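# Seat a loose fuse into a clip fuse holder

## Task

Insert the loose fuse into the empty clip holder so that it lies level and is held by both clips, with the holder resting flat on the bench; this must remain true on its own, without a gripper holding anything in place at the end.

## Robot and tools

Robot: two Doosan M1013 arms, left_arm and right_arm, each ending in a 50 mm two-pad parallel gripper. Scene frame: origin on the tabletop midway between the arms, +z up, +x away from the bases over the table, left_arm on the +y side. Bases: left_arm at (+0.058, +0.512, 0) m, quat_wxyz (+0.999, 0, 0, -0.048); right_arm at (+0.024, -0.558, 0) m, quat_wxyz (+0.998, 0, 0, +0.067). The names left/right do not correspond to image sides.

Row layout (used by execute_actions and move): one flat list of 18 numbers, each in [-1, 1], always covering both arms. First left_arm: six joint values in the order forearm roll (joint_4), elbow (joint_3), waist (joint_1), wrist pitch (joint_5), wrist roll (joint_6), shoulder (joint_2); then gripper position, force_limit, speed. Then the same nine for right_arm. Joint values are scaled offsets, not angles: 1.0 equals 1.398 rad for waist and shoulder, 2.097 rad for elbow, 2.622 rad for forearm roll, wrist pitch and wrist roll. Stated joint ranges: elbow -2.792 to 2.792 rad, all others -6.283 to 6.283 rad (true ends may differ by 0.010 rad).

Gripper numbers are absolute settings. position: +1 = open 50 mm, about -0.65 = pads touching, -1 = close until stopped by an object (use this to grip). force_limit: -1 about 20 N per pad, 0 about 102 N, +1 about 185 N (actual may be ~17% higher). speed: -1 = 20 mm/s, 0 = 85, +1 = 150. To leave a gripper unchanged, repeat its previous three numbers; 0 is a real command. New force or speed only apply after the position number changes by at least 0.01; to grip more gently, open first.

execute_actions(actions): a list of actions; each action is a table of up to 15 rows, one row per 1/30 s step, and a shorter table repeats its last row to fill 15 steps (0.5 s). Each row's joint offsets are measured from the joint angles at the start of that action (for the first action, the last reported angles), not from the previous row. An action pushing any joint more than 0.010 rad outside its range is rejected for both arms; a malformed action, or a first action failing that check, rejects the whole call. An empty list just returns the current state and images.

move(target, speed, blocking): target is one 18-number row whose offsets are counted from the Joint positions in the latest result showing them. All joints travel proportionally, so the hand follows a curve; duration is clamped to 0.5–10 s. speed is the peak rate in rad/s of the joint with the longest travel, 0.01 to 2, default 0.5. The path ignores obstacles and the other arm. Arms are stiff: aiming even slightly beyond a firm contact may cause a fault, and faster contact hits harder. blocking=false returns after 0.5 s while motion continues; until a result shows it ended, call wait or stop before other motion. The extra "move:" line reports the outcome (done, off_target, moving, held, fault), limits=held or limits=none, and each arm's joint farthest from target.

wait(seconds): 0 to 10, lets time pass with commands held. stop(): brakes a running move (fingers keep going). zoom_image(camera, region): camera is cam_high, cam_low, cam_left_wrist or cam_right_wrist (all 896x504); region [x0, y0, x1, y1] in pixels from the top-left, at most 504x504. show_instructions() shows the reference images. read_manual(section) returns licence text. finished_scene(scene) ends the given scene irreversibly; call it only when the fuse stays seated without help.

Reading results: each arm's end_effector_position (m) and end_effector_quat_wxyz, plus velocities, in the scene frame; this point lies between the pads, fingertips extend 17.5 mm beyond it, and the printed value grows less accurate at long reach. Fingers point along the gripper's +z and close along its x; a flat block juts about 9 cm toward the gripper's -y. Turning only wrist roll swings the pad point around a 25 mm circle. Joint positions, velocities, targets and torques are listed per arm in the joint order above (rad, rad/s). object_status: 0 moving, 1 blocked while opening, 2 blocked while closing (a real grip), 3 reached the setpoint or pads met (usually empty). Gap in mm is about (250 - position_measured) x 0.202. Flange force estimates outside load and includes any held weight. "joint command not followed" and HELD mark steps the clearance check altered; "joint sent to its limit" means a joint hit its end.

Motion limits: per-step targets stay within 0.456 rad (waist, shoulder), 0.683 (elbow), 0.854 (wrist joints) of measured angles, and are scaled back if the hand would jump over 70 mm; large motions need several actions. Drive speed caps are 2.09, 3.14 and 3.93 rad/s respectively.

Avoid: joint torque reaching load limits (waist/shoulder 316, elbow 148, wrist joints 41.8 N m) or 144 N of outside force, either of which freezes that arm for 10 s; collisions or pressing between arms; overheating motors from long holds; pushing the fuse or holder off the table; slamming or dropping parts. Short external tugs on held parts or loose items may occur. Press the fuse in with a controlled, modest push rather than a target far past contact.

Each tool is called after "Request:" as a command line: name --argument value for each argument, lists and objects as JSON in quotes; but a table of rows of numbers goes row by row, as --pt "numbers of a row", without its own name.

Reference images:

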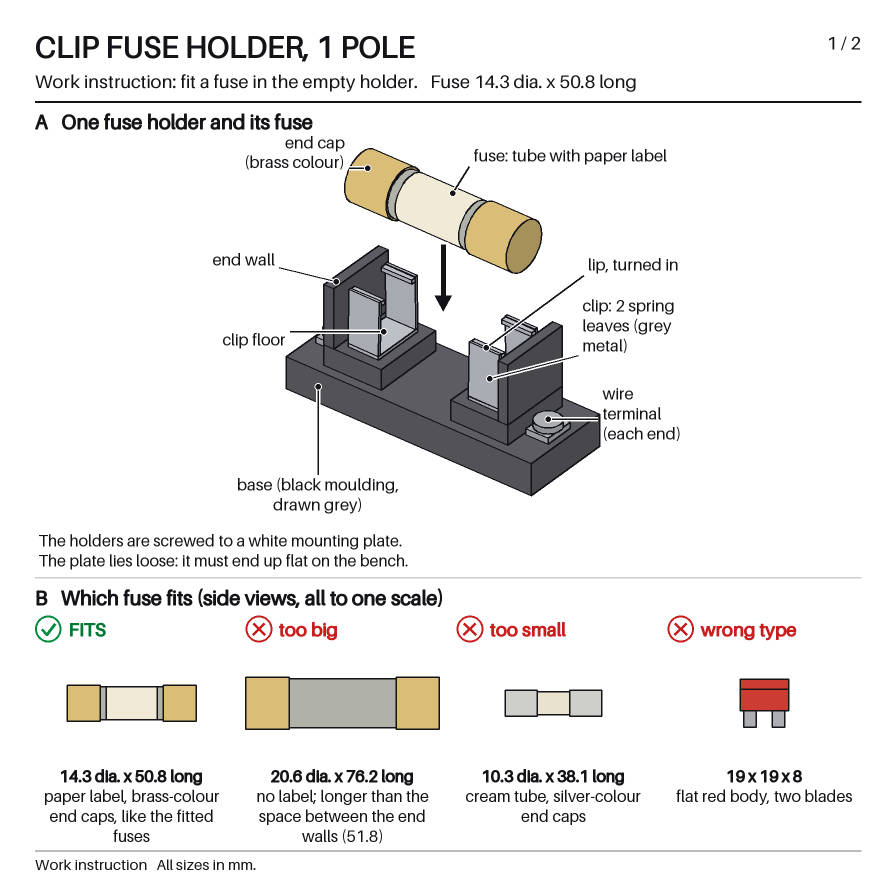

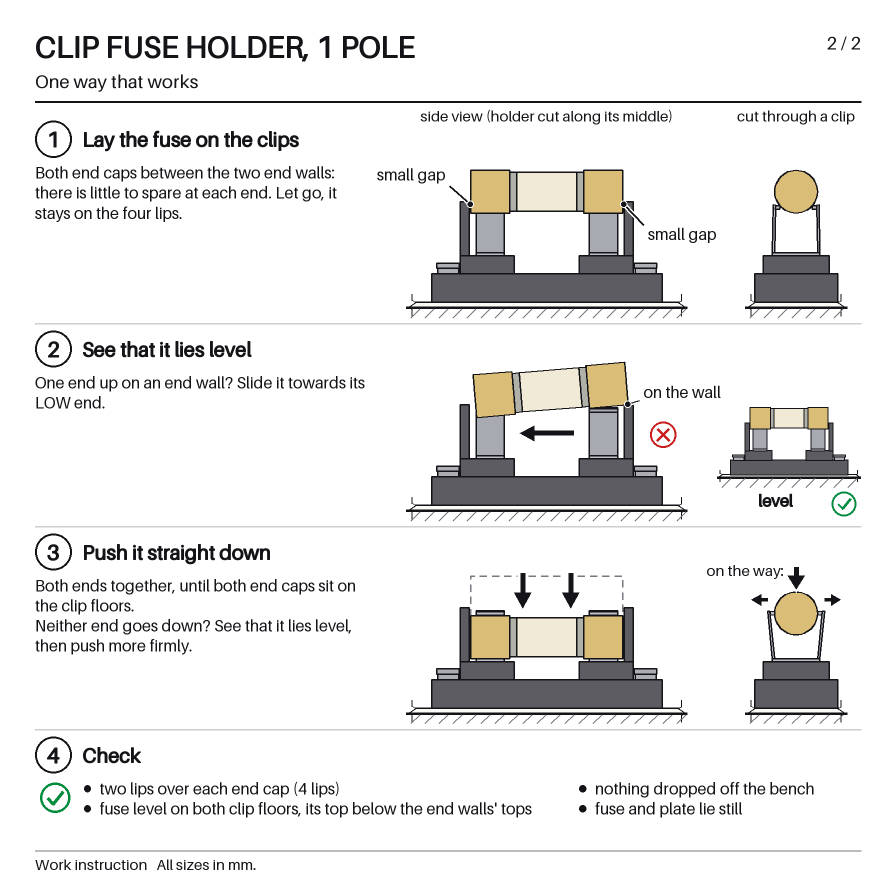

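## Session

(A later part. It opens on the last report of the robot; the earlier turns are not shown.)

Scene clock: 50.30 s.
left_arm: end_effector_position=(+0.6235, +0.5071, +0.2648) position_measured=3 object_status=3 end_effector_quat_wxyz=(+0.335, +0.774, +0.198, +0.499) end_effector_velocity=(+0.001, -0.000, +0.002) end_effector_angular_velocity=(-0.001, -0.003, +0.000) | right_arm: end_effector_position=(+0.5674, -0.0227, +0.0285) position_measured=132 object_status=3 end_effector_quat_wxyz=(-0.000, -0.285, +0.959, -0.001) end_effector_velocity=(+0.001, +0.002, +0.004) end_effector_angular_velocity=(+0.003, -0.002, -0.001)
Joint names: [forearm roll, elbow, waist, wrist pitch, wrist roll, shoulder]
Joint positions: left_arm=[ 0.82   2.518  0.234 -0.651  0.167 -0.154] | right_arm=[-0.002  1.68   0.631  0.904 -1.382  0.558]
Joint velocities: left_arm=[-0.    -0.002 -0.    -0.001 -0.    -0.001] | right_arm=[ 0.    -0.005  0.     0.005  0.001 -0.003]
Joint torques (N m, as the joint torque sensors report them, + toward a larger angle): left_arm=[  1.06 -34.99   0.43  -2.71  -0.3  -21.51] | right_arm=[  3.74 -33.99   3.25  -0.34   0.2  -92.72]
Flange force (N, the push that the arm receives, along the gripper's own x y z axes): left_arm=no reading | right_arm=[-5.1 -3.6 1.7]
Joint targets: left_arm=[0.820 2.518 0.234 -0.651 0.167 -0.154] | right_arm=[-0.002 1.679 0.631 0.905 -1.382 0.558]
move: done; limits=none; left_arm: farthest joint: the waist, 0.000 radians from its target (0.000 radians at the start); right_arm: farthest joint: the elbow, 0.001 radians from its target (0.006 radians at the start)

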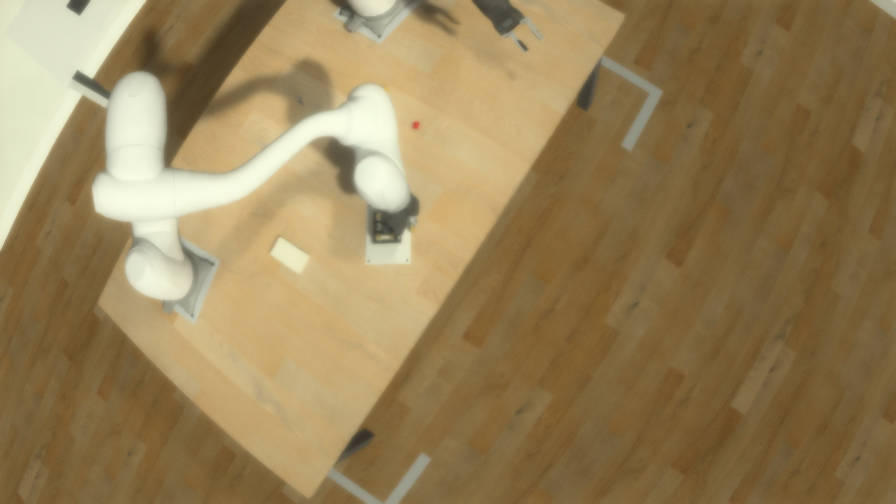

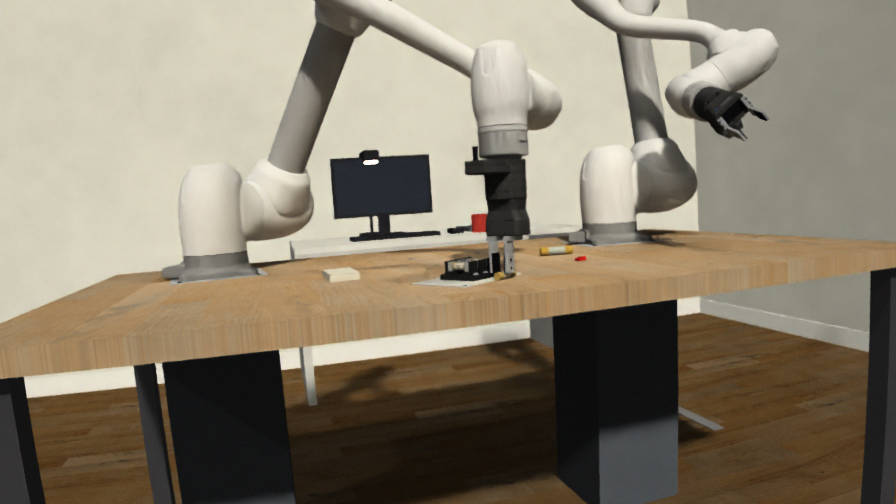

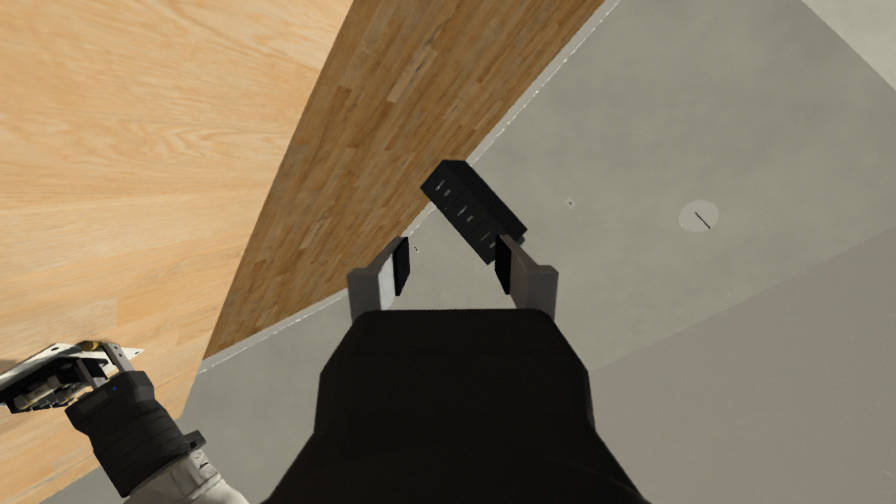

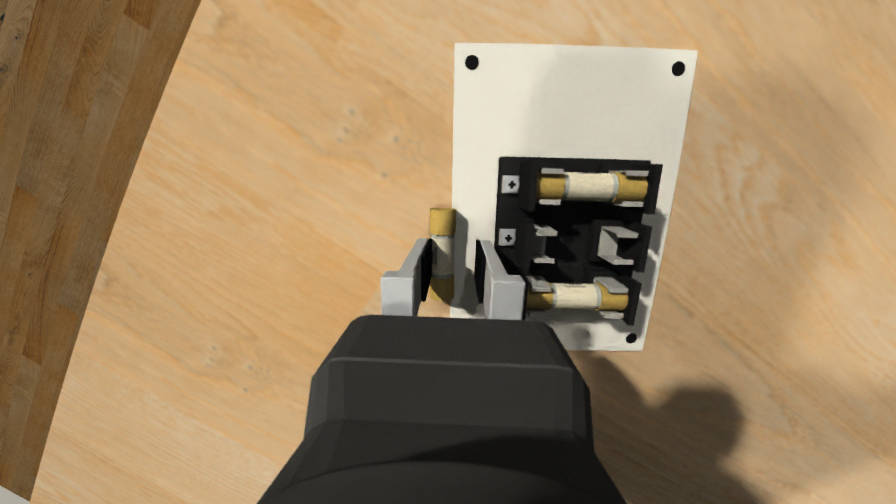

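Request:
move --target '[0,0,0,0,0,0,1,0,0, 0,-0.0073,-0.0013,0.0025,-0.0007,0.0063,0.14,0,0]' --speed 0.02

Request:
move --target '[0,0,0,0,0,0,1,0,0, 0,0.0014,0,-0.0032,0,0.0039,0.14,0,0]' --speed 0.01

Request:
zoom_image --camera "cam_right_wrist" --region '[330, 100, 630, 330]'

Request:
zoom_image --camera "cam_low" --region '[400, 200, 560, 300]'

Scene clock: 55.80 s.
left_arm: end_effector_position=(+0.6235, +0.5071, +0.2648) position_measured=3 object_status=3 end_effector_quat_wxyz=(+0.335, +0.774, +0.198, +0.499) end_effector_velocity=(-0.000, +0.000, -0.001) end_effector_angular_velocity=(-0.001, +0.001, +0.000) | right_arm: end_effector_position=(+0.5733, -0.0190, +0.0285) position_measured=132 object_status=3 end_effector_quat_wxyz=(-0.000, -0.285, +0.959, -0.001) end_effector_velocity=(+0.001, +0.001, +0.001) end_effector_angular_velocity=(+0.002, -0.001, -0.001)
Joint names: [forearm roll, elbow, waist, wrist pitch, wrist roll, shoulder]
Joint positions: left_arm=[ 0.82   2.518  0.234 -0.651  0.167 -0.154] | right_arm=[-0.002  1.664  0.629  0.911 -1.384  0.567]
Joint velocities: left_arm=[-0.001  0.001  0.    -0.     0.001  0.001] | right_arm=[ 0.001 -0.002 -0.     0.     0.    -0.   ]
Joint torques (N m, as the joint torque sensors report them, + toward a larger angle): left_arm=[  0.87 -35.54   0.22  -2.76  -0.13 -21.47] | right_arm=[  3.6  -33.42   0.52  -0.07   0.39 -92.35]
Flange force (N, the push that the arm receives, along the gripper's own x y z axes): left_arm=no reading | right_arm=[-4.1 -0.3 0.0]
Joint targets: left_arm=[0.820 2.518 0.234 -0.651 0.167 -0.154] | right_arm=[-0.002 1.664 0.629 0.911 -1.384 0.567]
move: done; limits=none; left_arm: farthest joint: the waist, 0.000 radians from its target (0.000 radians at the start); right_arm: farthest joint: the waist, 0.000 radians from its target (0.002 radians at the start)

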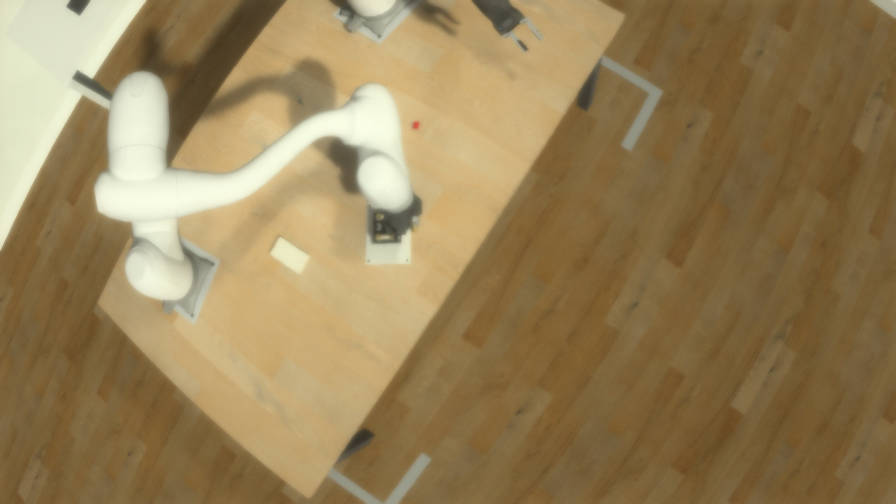

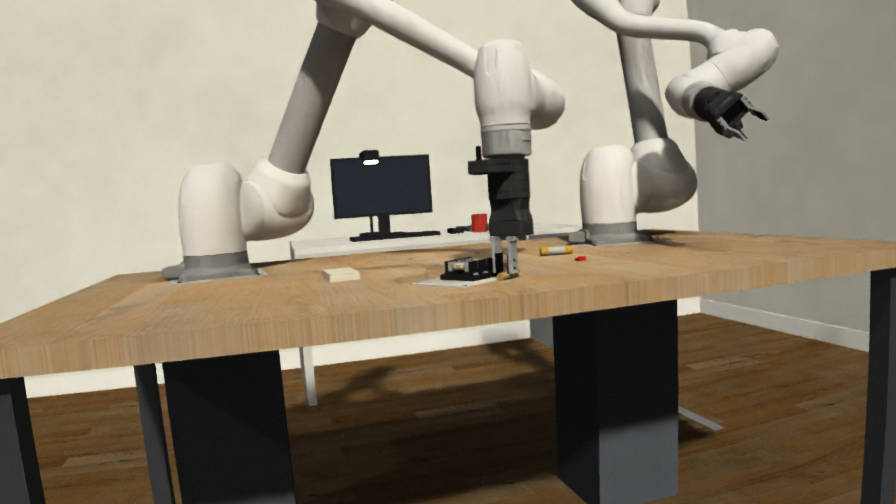

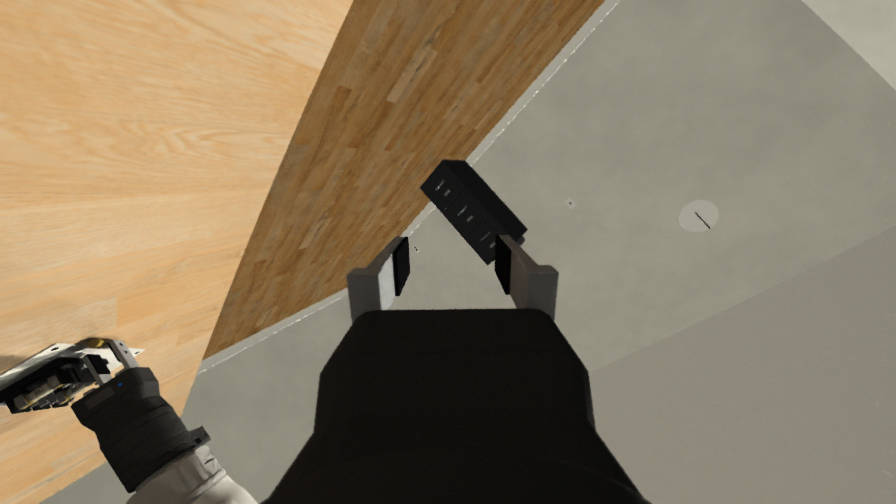

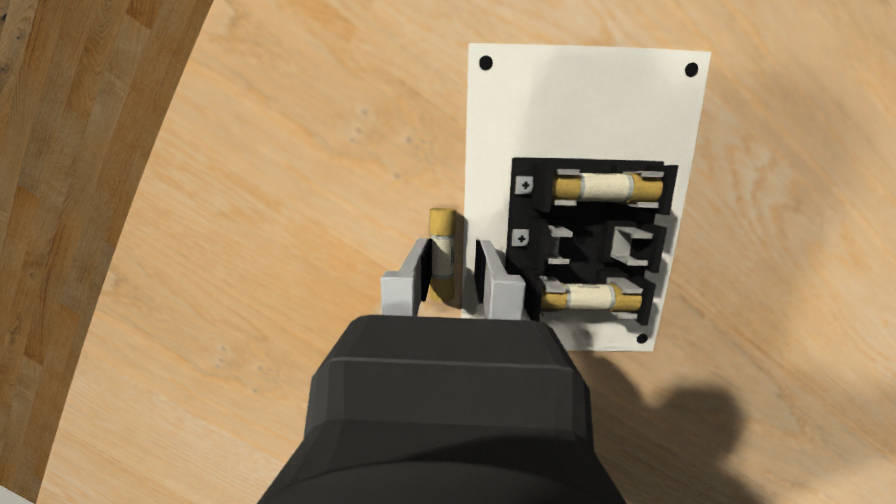

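Scene clock: 56.87 s.
left_arm: end_effector_position=(+0.6235, +0.5071, +0.2648) position_measured=3 object_status=3 end_effector_quat_wxyz=(+0.335, +0.774, +0.198, +0.499) end_effector_velocity=(+0.000, +0.000, +0.000) end_effector_angular_velocity=(-0.001, -0.000, +0.001) | right_arm: end_effector_position=(+0.5733, -0.0190, +0.0229) position_measured=132 object_status=3 end_effector_quat_wxyz=(-0.000, -0.285, +0.959, -0.001) end_effector_velocity=(+0.000, +0.000, +0.000) end_effector_angular_velocity=(+0.001, -0.000, +0.000)
Joint names: [forearm roll, elbow, waist, wrist pitch, wrist roll, shoulder]
Joint positions: left_arm=[ 0.82   2.518  0.234 -0.651  0.167 -0.154] | right_arm=[-0.002  1.667  0.629  0.903 -1.384  0.572]
Joint velocities: left_arm=[-0.001 -0.001 -0.     0.    -0.     0.   ] | right_arm=[ 0.    -0.001 -0.     0.    -0.001  0.   ]
Joint torques (N m, as the joint torque sensors report them, + toward a larger angle): left_arm=[  0.99 -34.54   0.97  -2.63  -0.01 -23.2 ] | right_arm=[  3.57 -33.24   2.7   -0.14   0.06 -93.27]
Flange force (N, the push that the arm receives, along the gripper's own x y z axes): left_arm=no reading | right_arm=[-5.2 -2.5 1.0]
Joint targets: left_arm=[0.820 2.518 0.234 -0.651 0.167 -0.154] | right_arm=[-0.002 1.667 0.629 0.903 -1.384 0.572]
move: done; limits=none; left_arm: farthest joint: the waist, 0.000 radians from its target (0.000 radians at the start); right_arm: farthest joint: the waist, 0.000 radians from its target (0.000 radians at the start)

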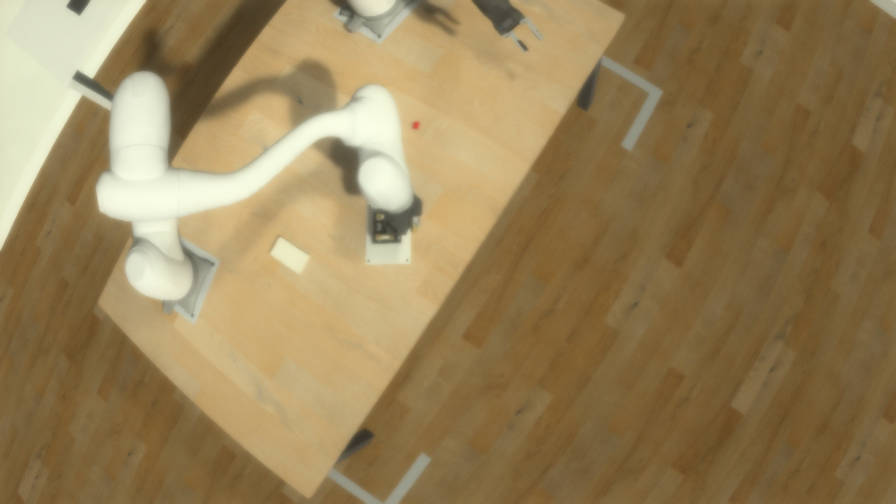

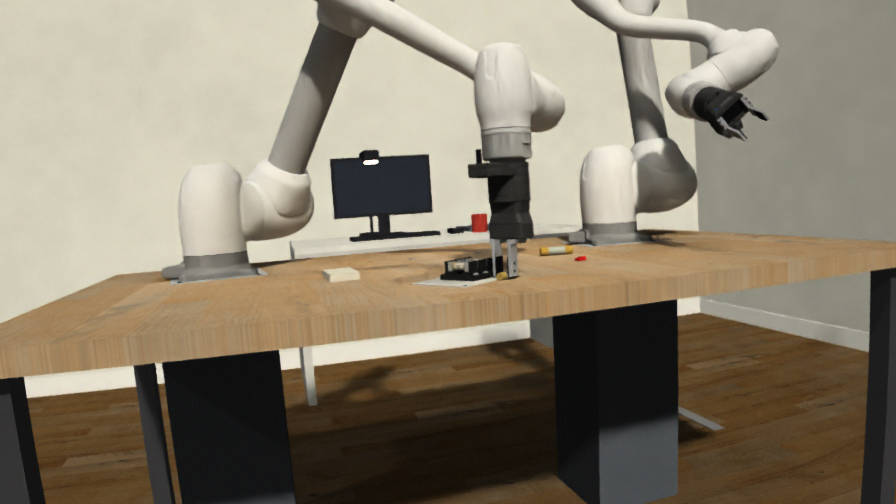

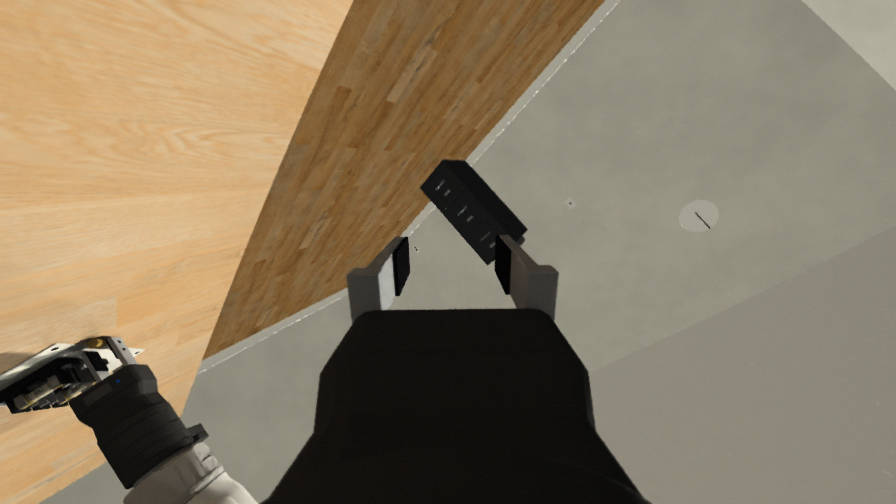

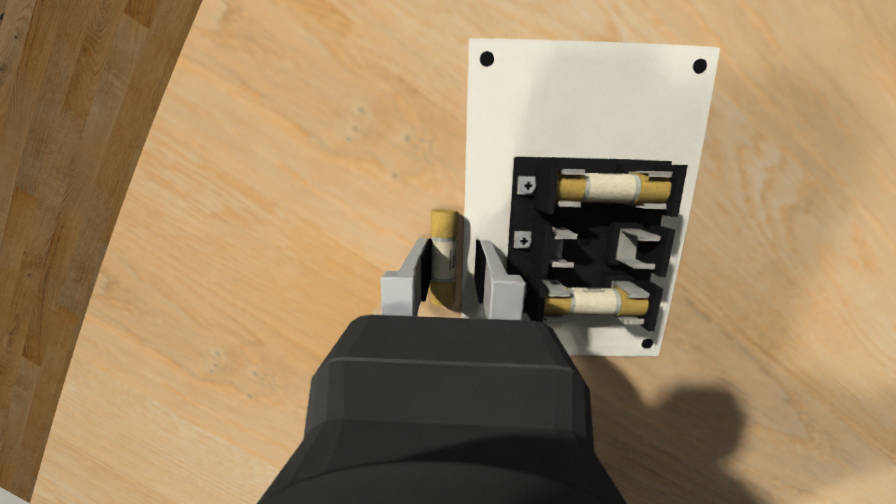

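Region (330, 100, 630, 330) of cam_right_wrist's 896x504 image, scaled by 1.680, with more detail than that image has; it fills the top 386 rows of this view, and the rest is white.

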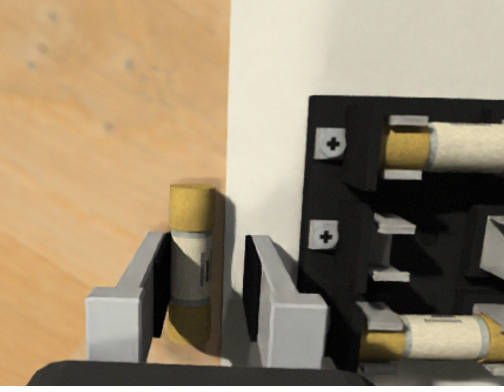

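Region (400, 200, 560, 300) of cam_low's 896x504 image, scaled by 3.150, with more detail than that image has; it fills the top 315 rows of this view, and the rest is white.

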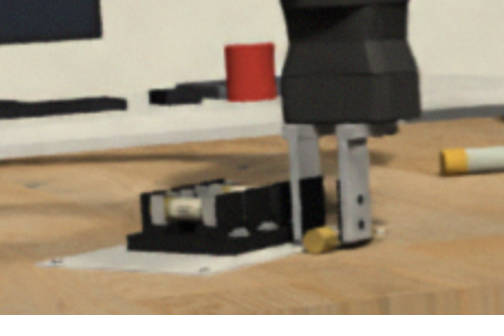

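Request:
move --target '[0,0,0,0,0,0,1,0,0, 0,0.0004,0,-0.0009,0,0.0011,0.14,0,0]' --speed 0.01

Request:
move --target '[0,0,0,0,0,0,1,0,0, 0,0,0,0,0,0,-1,-0.5,-1]'

Request:
zoom_image --camera "cam_right_wrist" --region '[330, 100, 630, 330]'

Scene clock: 62.60 s.
left_arm: end_effector_position=(+0.6235, +0.5071, +0.2648) position_measured=3 object_status=3 end_effector_quat_wxyz=(+0.335, +0.774, +0.198, +0.499) end_effector_velocity=(+0.001, +0.001, +0.000) end_effector_angular_velocity=(-0.002, +0.000, +0.002) | right_arm: end_effector_position=(+0.5733, -0.0190, +0.0214) position_measured=132 object_status=3 end_effector_quat_wxyz=(-0.000, -0.285, +0.959, -0.001) end_effector_velocity=(+0.001, +0.001, +0.001) end_effector_angular_velocity=(+0.001, -0.002, +0.000)
Joint names: [forearm roll, elbow, waist, wrist pitch, wrist roll, shoulder]
Joint positions: left_arm=[ 0.82   2.518  0.234 -0.651  0.167 -0.154] | right_arm=[-0.002  1.668  0.629  0.9   -1.384  0.574]
Joint velocities: left_arm=[-0.003 -0.001  0.     0.    -0.     0.001] | right_arm=[-0.    -0.002  0.     0.     0.    -0.   ]
Joint torques (N m, as the joint torque sensors report them, + toward a larger angle): left_arm=[  0.96 -34.74   0.87  -2.45  -0.12 -22.75] | right_arm=[  3.68 -32.16   4.12  -0.01   0.09 -92.78]
Flange force (N, the push that the arm receives, along the gripper's own x y z axes): left_arm=no reading | right_arm=[-7.0 -4.0 -0.2]
Joint targets: left_arm=[0.820 2.518 0.234 -0.651 0.167 -0.154] | right_arm=[-0.002 1.668 0.629 0.900 -1.384 0.574]
move: done; limits=none; left_arm: farthest joint: the waist, 0.000 radians from its target (0.000 radians at the start); right_arm: farthest joint: the waist, 0.000 radians from its target (0.000 radians at the start)

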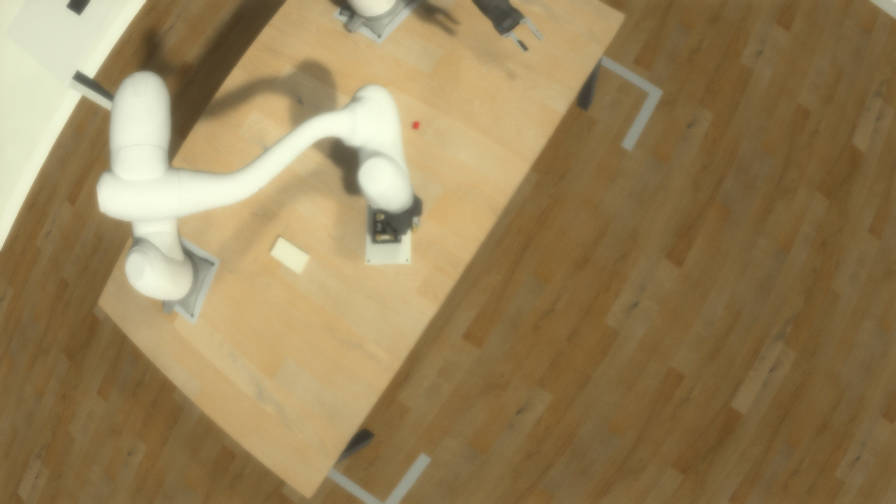

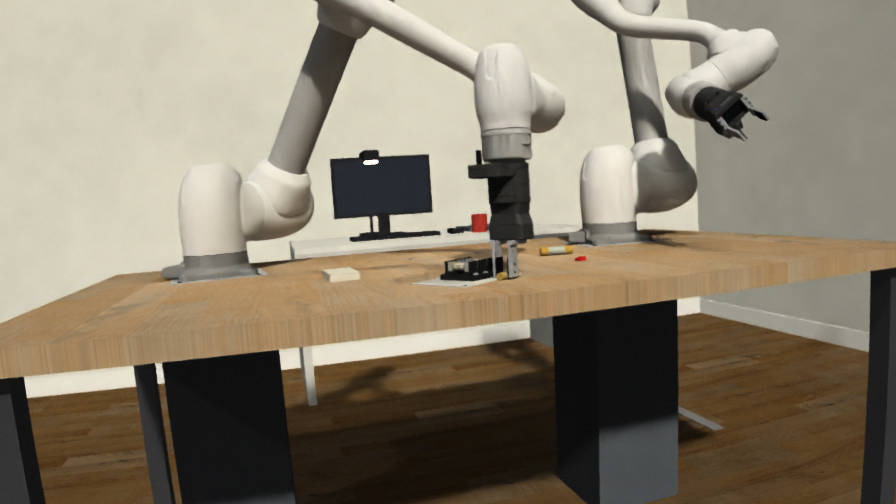

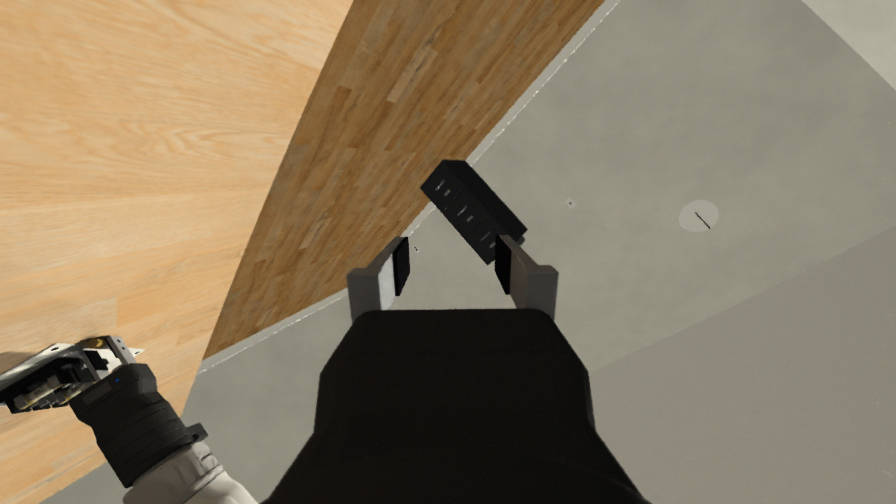

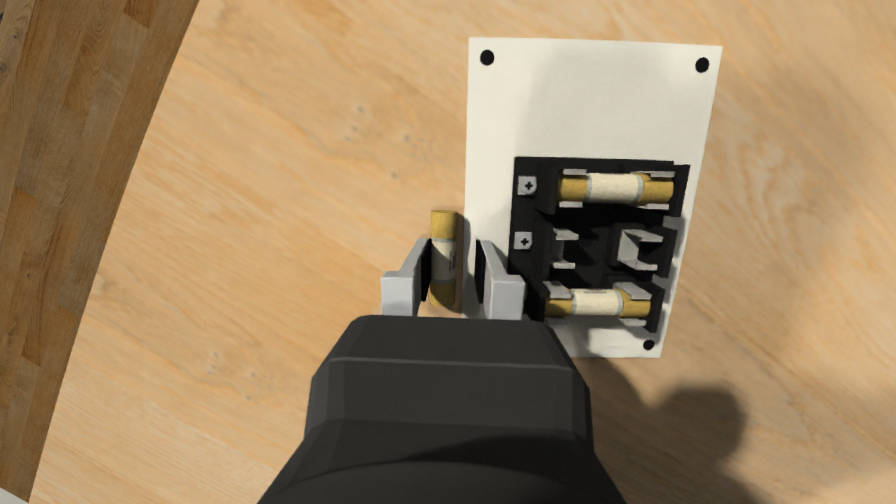

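Scene clock: 63.43 s.
left_arm: end_effector_position=(+0.6235, +0.5071, +0.2648) position_measured=3 object_status=3 end_effector_quat_wxyz=(+0.335, +0.774, +0.198, +0.499) end_effector_velocity=(+0.000, -0.000, +0.000) end_effector_angular_velocity=(+0.000, -0.000, -0.000) | right_arm: end_effector_position=(+0.5733, -0.0190, +0.0214) position_measured=191 object_status=2 end_effector_quat_wxyz=(-0.000, -0.285, +0.959, -0.001) end_effector_velocity=(+0.000, -0.000, +0.000) end_effector_angular_velocity=(-0.000, -0.000, -0.002)
Joint names: [forearm roll, elbow, waist, wrist pitch, wrist roll, shoulder]
Joint positions: left_arm=[ 0.82   2.518  0.234 -0.651  0.167 -0.154] | right_arm=[-0.002  1.668  0.629  0.9   -1.384  0.574]
Joint velocities: left_arm=[-0.    -0.001 -0.     0.     0.     0.   ] | right_arm=[-0.001 -0.    -0.     0.     0.002  0.   ]
Joint torques (N m, as the joint torque sensors report them, + toward a larger angle): left_arm=[  1.06 -35.35   2.86  -2.47  -0.09 -22.12] | right_arm=[  3.74 -32.75   1.67  -0.16   0.44 -92.6 ]
Flange force (N, the push that the arm receives, along the gripper's own x y z axes): left_arm=no reading | right_arm=[-5.1 -1.7 -0.1]
Joint targets: left_arm=[0.820 2.518 0.234 -0.651 0.167 -0.154] | right_arm=[-0.002 1.668 0.629 0.900 -1.384 0.574]
move: done; limits=none; left_arm: farthest joint: the waist, 0.000 radians from its target (0.000 radians at the start); right_arm: farthest joint: the waist, 0.000 radians from its target (0.000 radians at the start)

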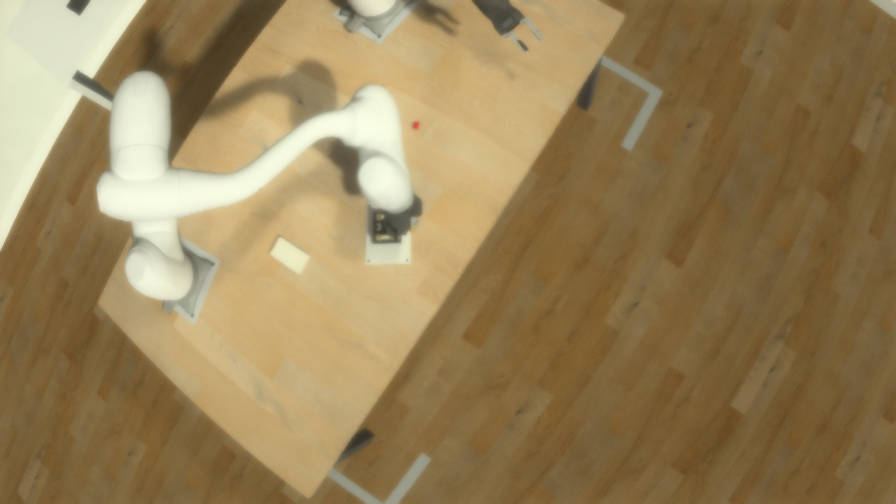

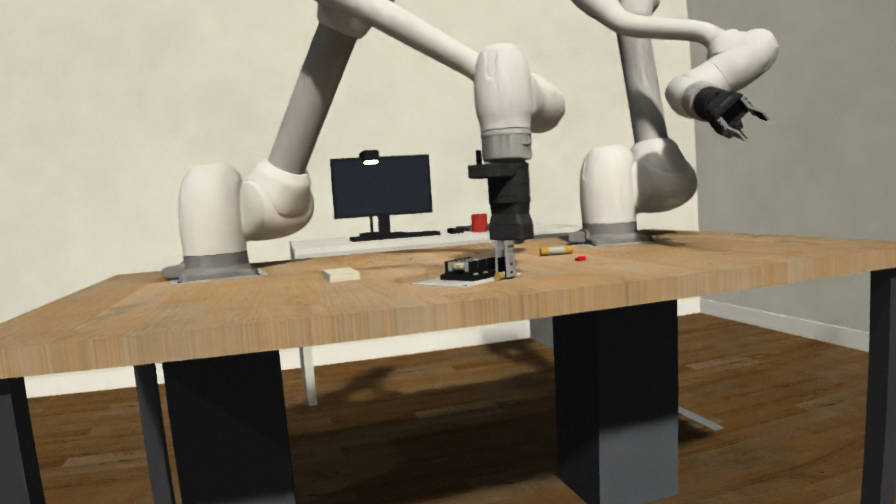

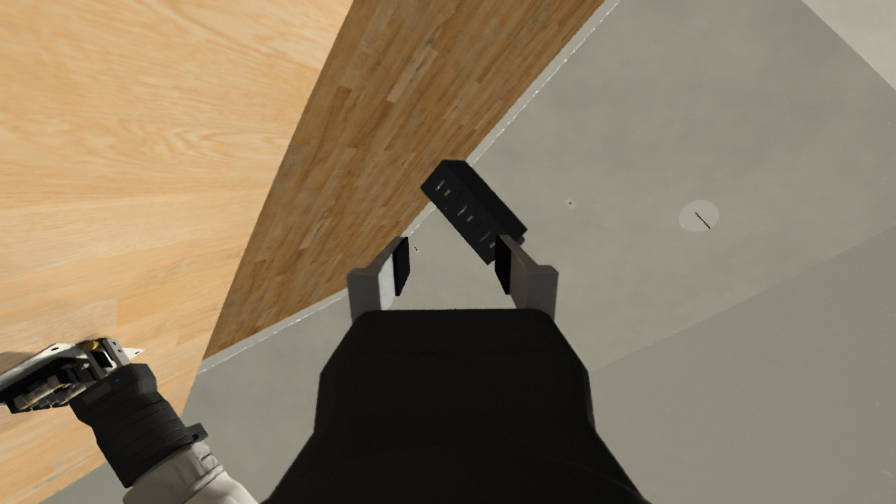

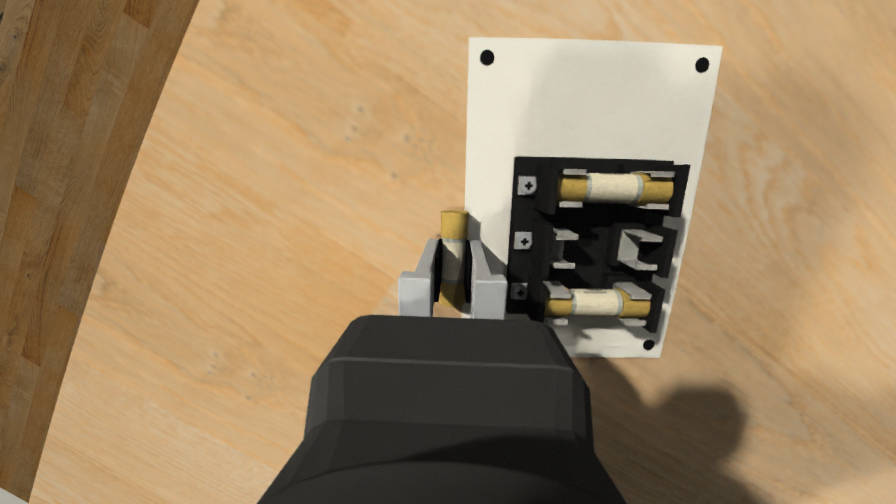

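Region (330, 100, 630, 330) of cam_right_wrist's 896x504 image, scaled by 1.680, with more detail than that image has; it fills the top 386 rows of this view, and the rest is white.

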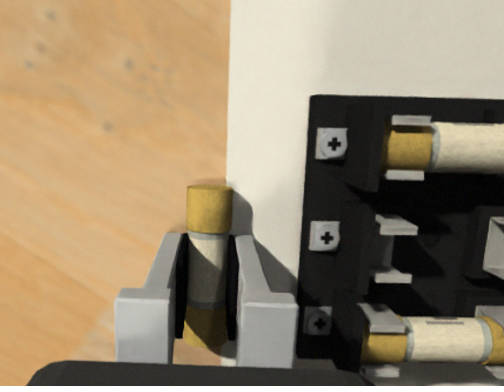

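Request:
move --target '[0,0,0,0,0,0,1,0,0, 0,-0.0149,0,0.0319,0,-0.0375,-1,-0.5,-1]' --speed 0.1

Scene clock: 69.47 s.
left_arm: end_effector_position=(+0.6235, +0.5071, +0.2648) position_measured=3 object_status=3 end_effector_quat_wxyz=(+0.335, +0.774, +0.198, +0.499) end_effector_velocity=(-0.000, +0.000, -0.000) end_effector_angular_velocity=(-0.000, +0.000, +0.001) | right_arm: end_effector_position=(+0.5731, -0.0192, +0.0761) position_measured=191 object_status=2 end_effector_quat_wxyz=(-0.000, -0.285, +0.959, -0.001) end_effector_velocity=(+0.001, +0.001, +0.001) end_effector_angular_velocity=(+0.001, -0.001, -0.001)
Joint names: [forearm roll, elbow, waist, wrist pitch, wrist roll, shoulder]
Joint positions: left_arm=[ 0.82   2.518  0.234 -0.651  0.167 -0.154] | right_arm=[-0.002  1.637  0.629  0.984 -1.384  0.522]
Joint velocities: left_arm=[-0.001  0.     0.     0.     0.001  0.   ] | right_arm=[ 0.    -0.002  0.    -0.     0.001 -0.   ]
Joint torques (N m, as the joint torque sensors report them, + toward a larger angle): left_arm=[  1.08 -35.43   0.47  -2.49  -0.28 -23.67] | right_arm=[  3.35 -35.05   0.81  -0.06   0.29 -90.24]
Flange force (N, the push that the arm receives, along the gripper's own x y z axes): left_arm=no reading | right_arm=[-5.0 -0.3 -0.1]
Joint targets: left_arm=[0.820 2.518 0.234 -0.651 0.167 -0.154] | right_arm=[-0.002 1.637 0.629 0.984 -1.384 0.522]
move: done; limits=none; left_arm: farthest joint: the waist, 0.000 radians from its target (0.000 radians at the start); right_arm: farthest joint: the waist, 0.000 radians from its target (0.000 radians at the start)

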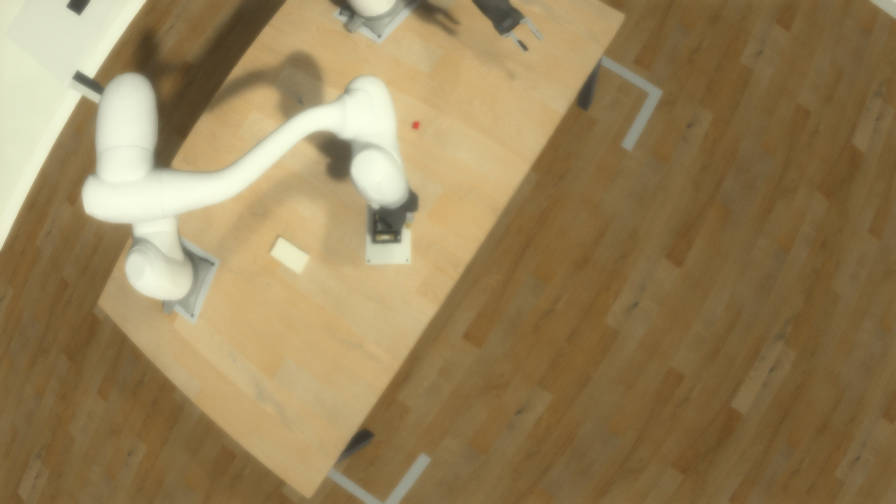

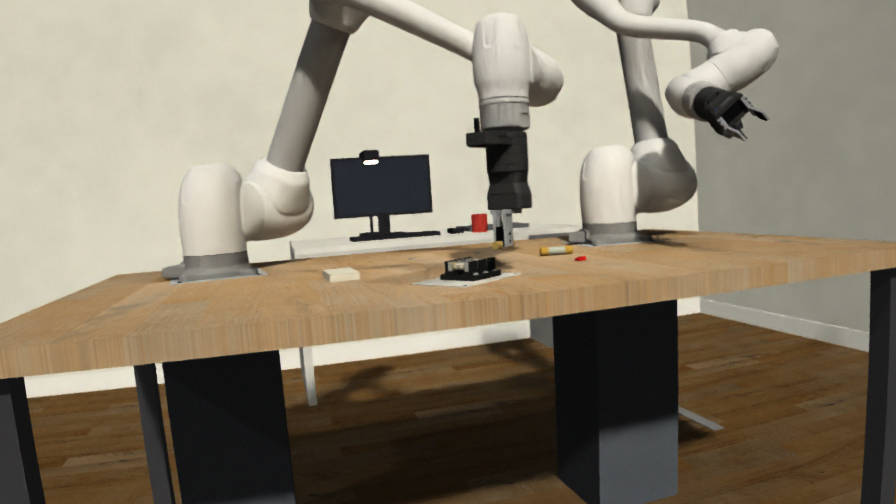

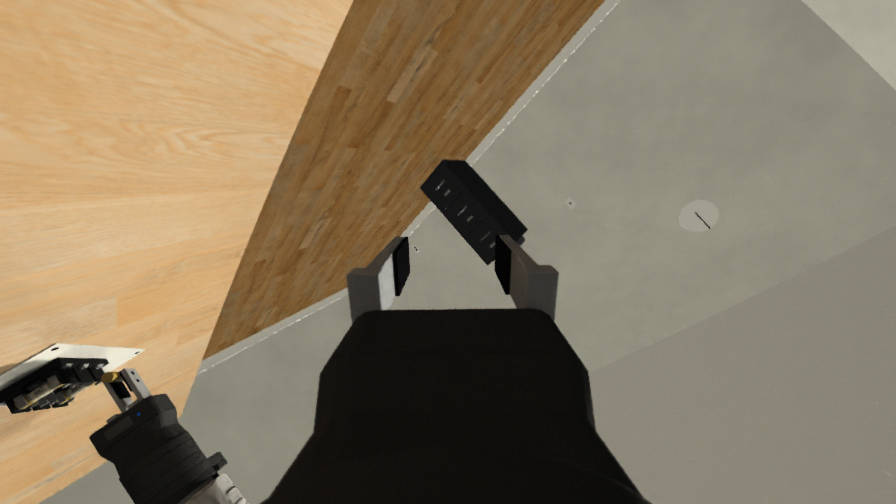

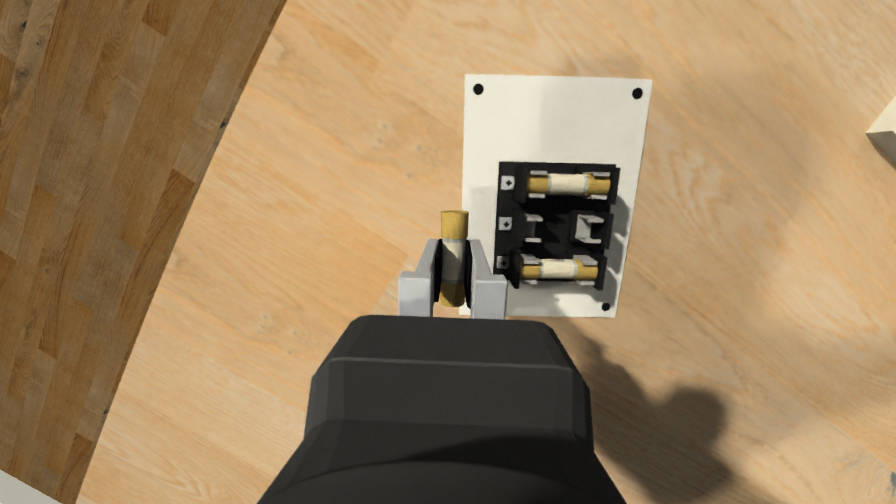

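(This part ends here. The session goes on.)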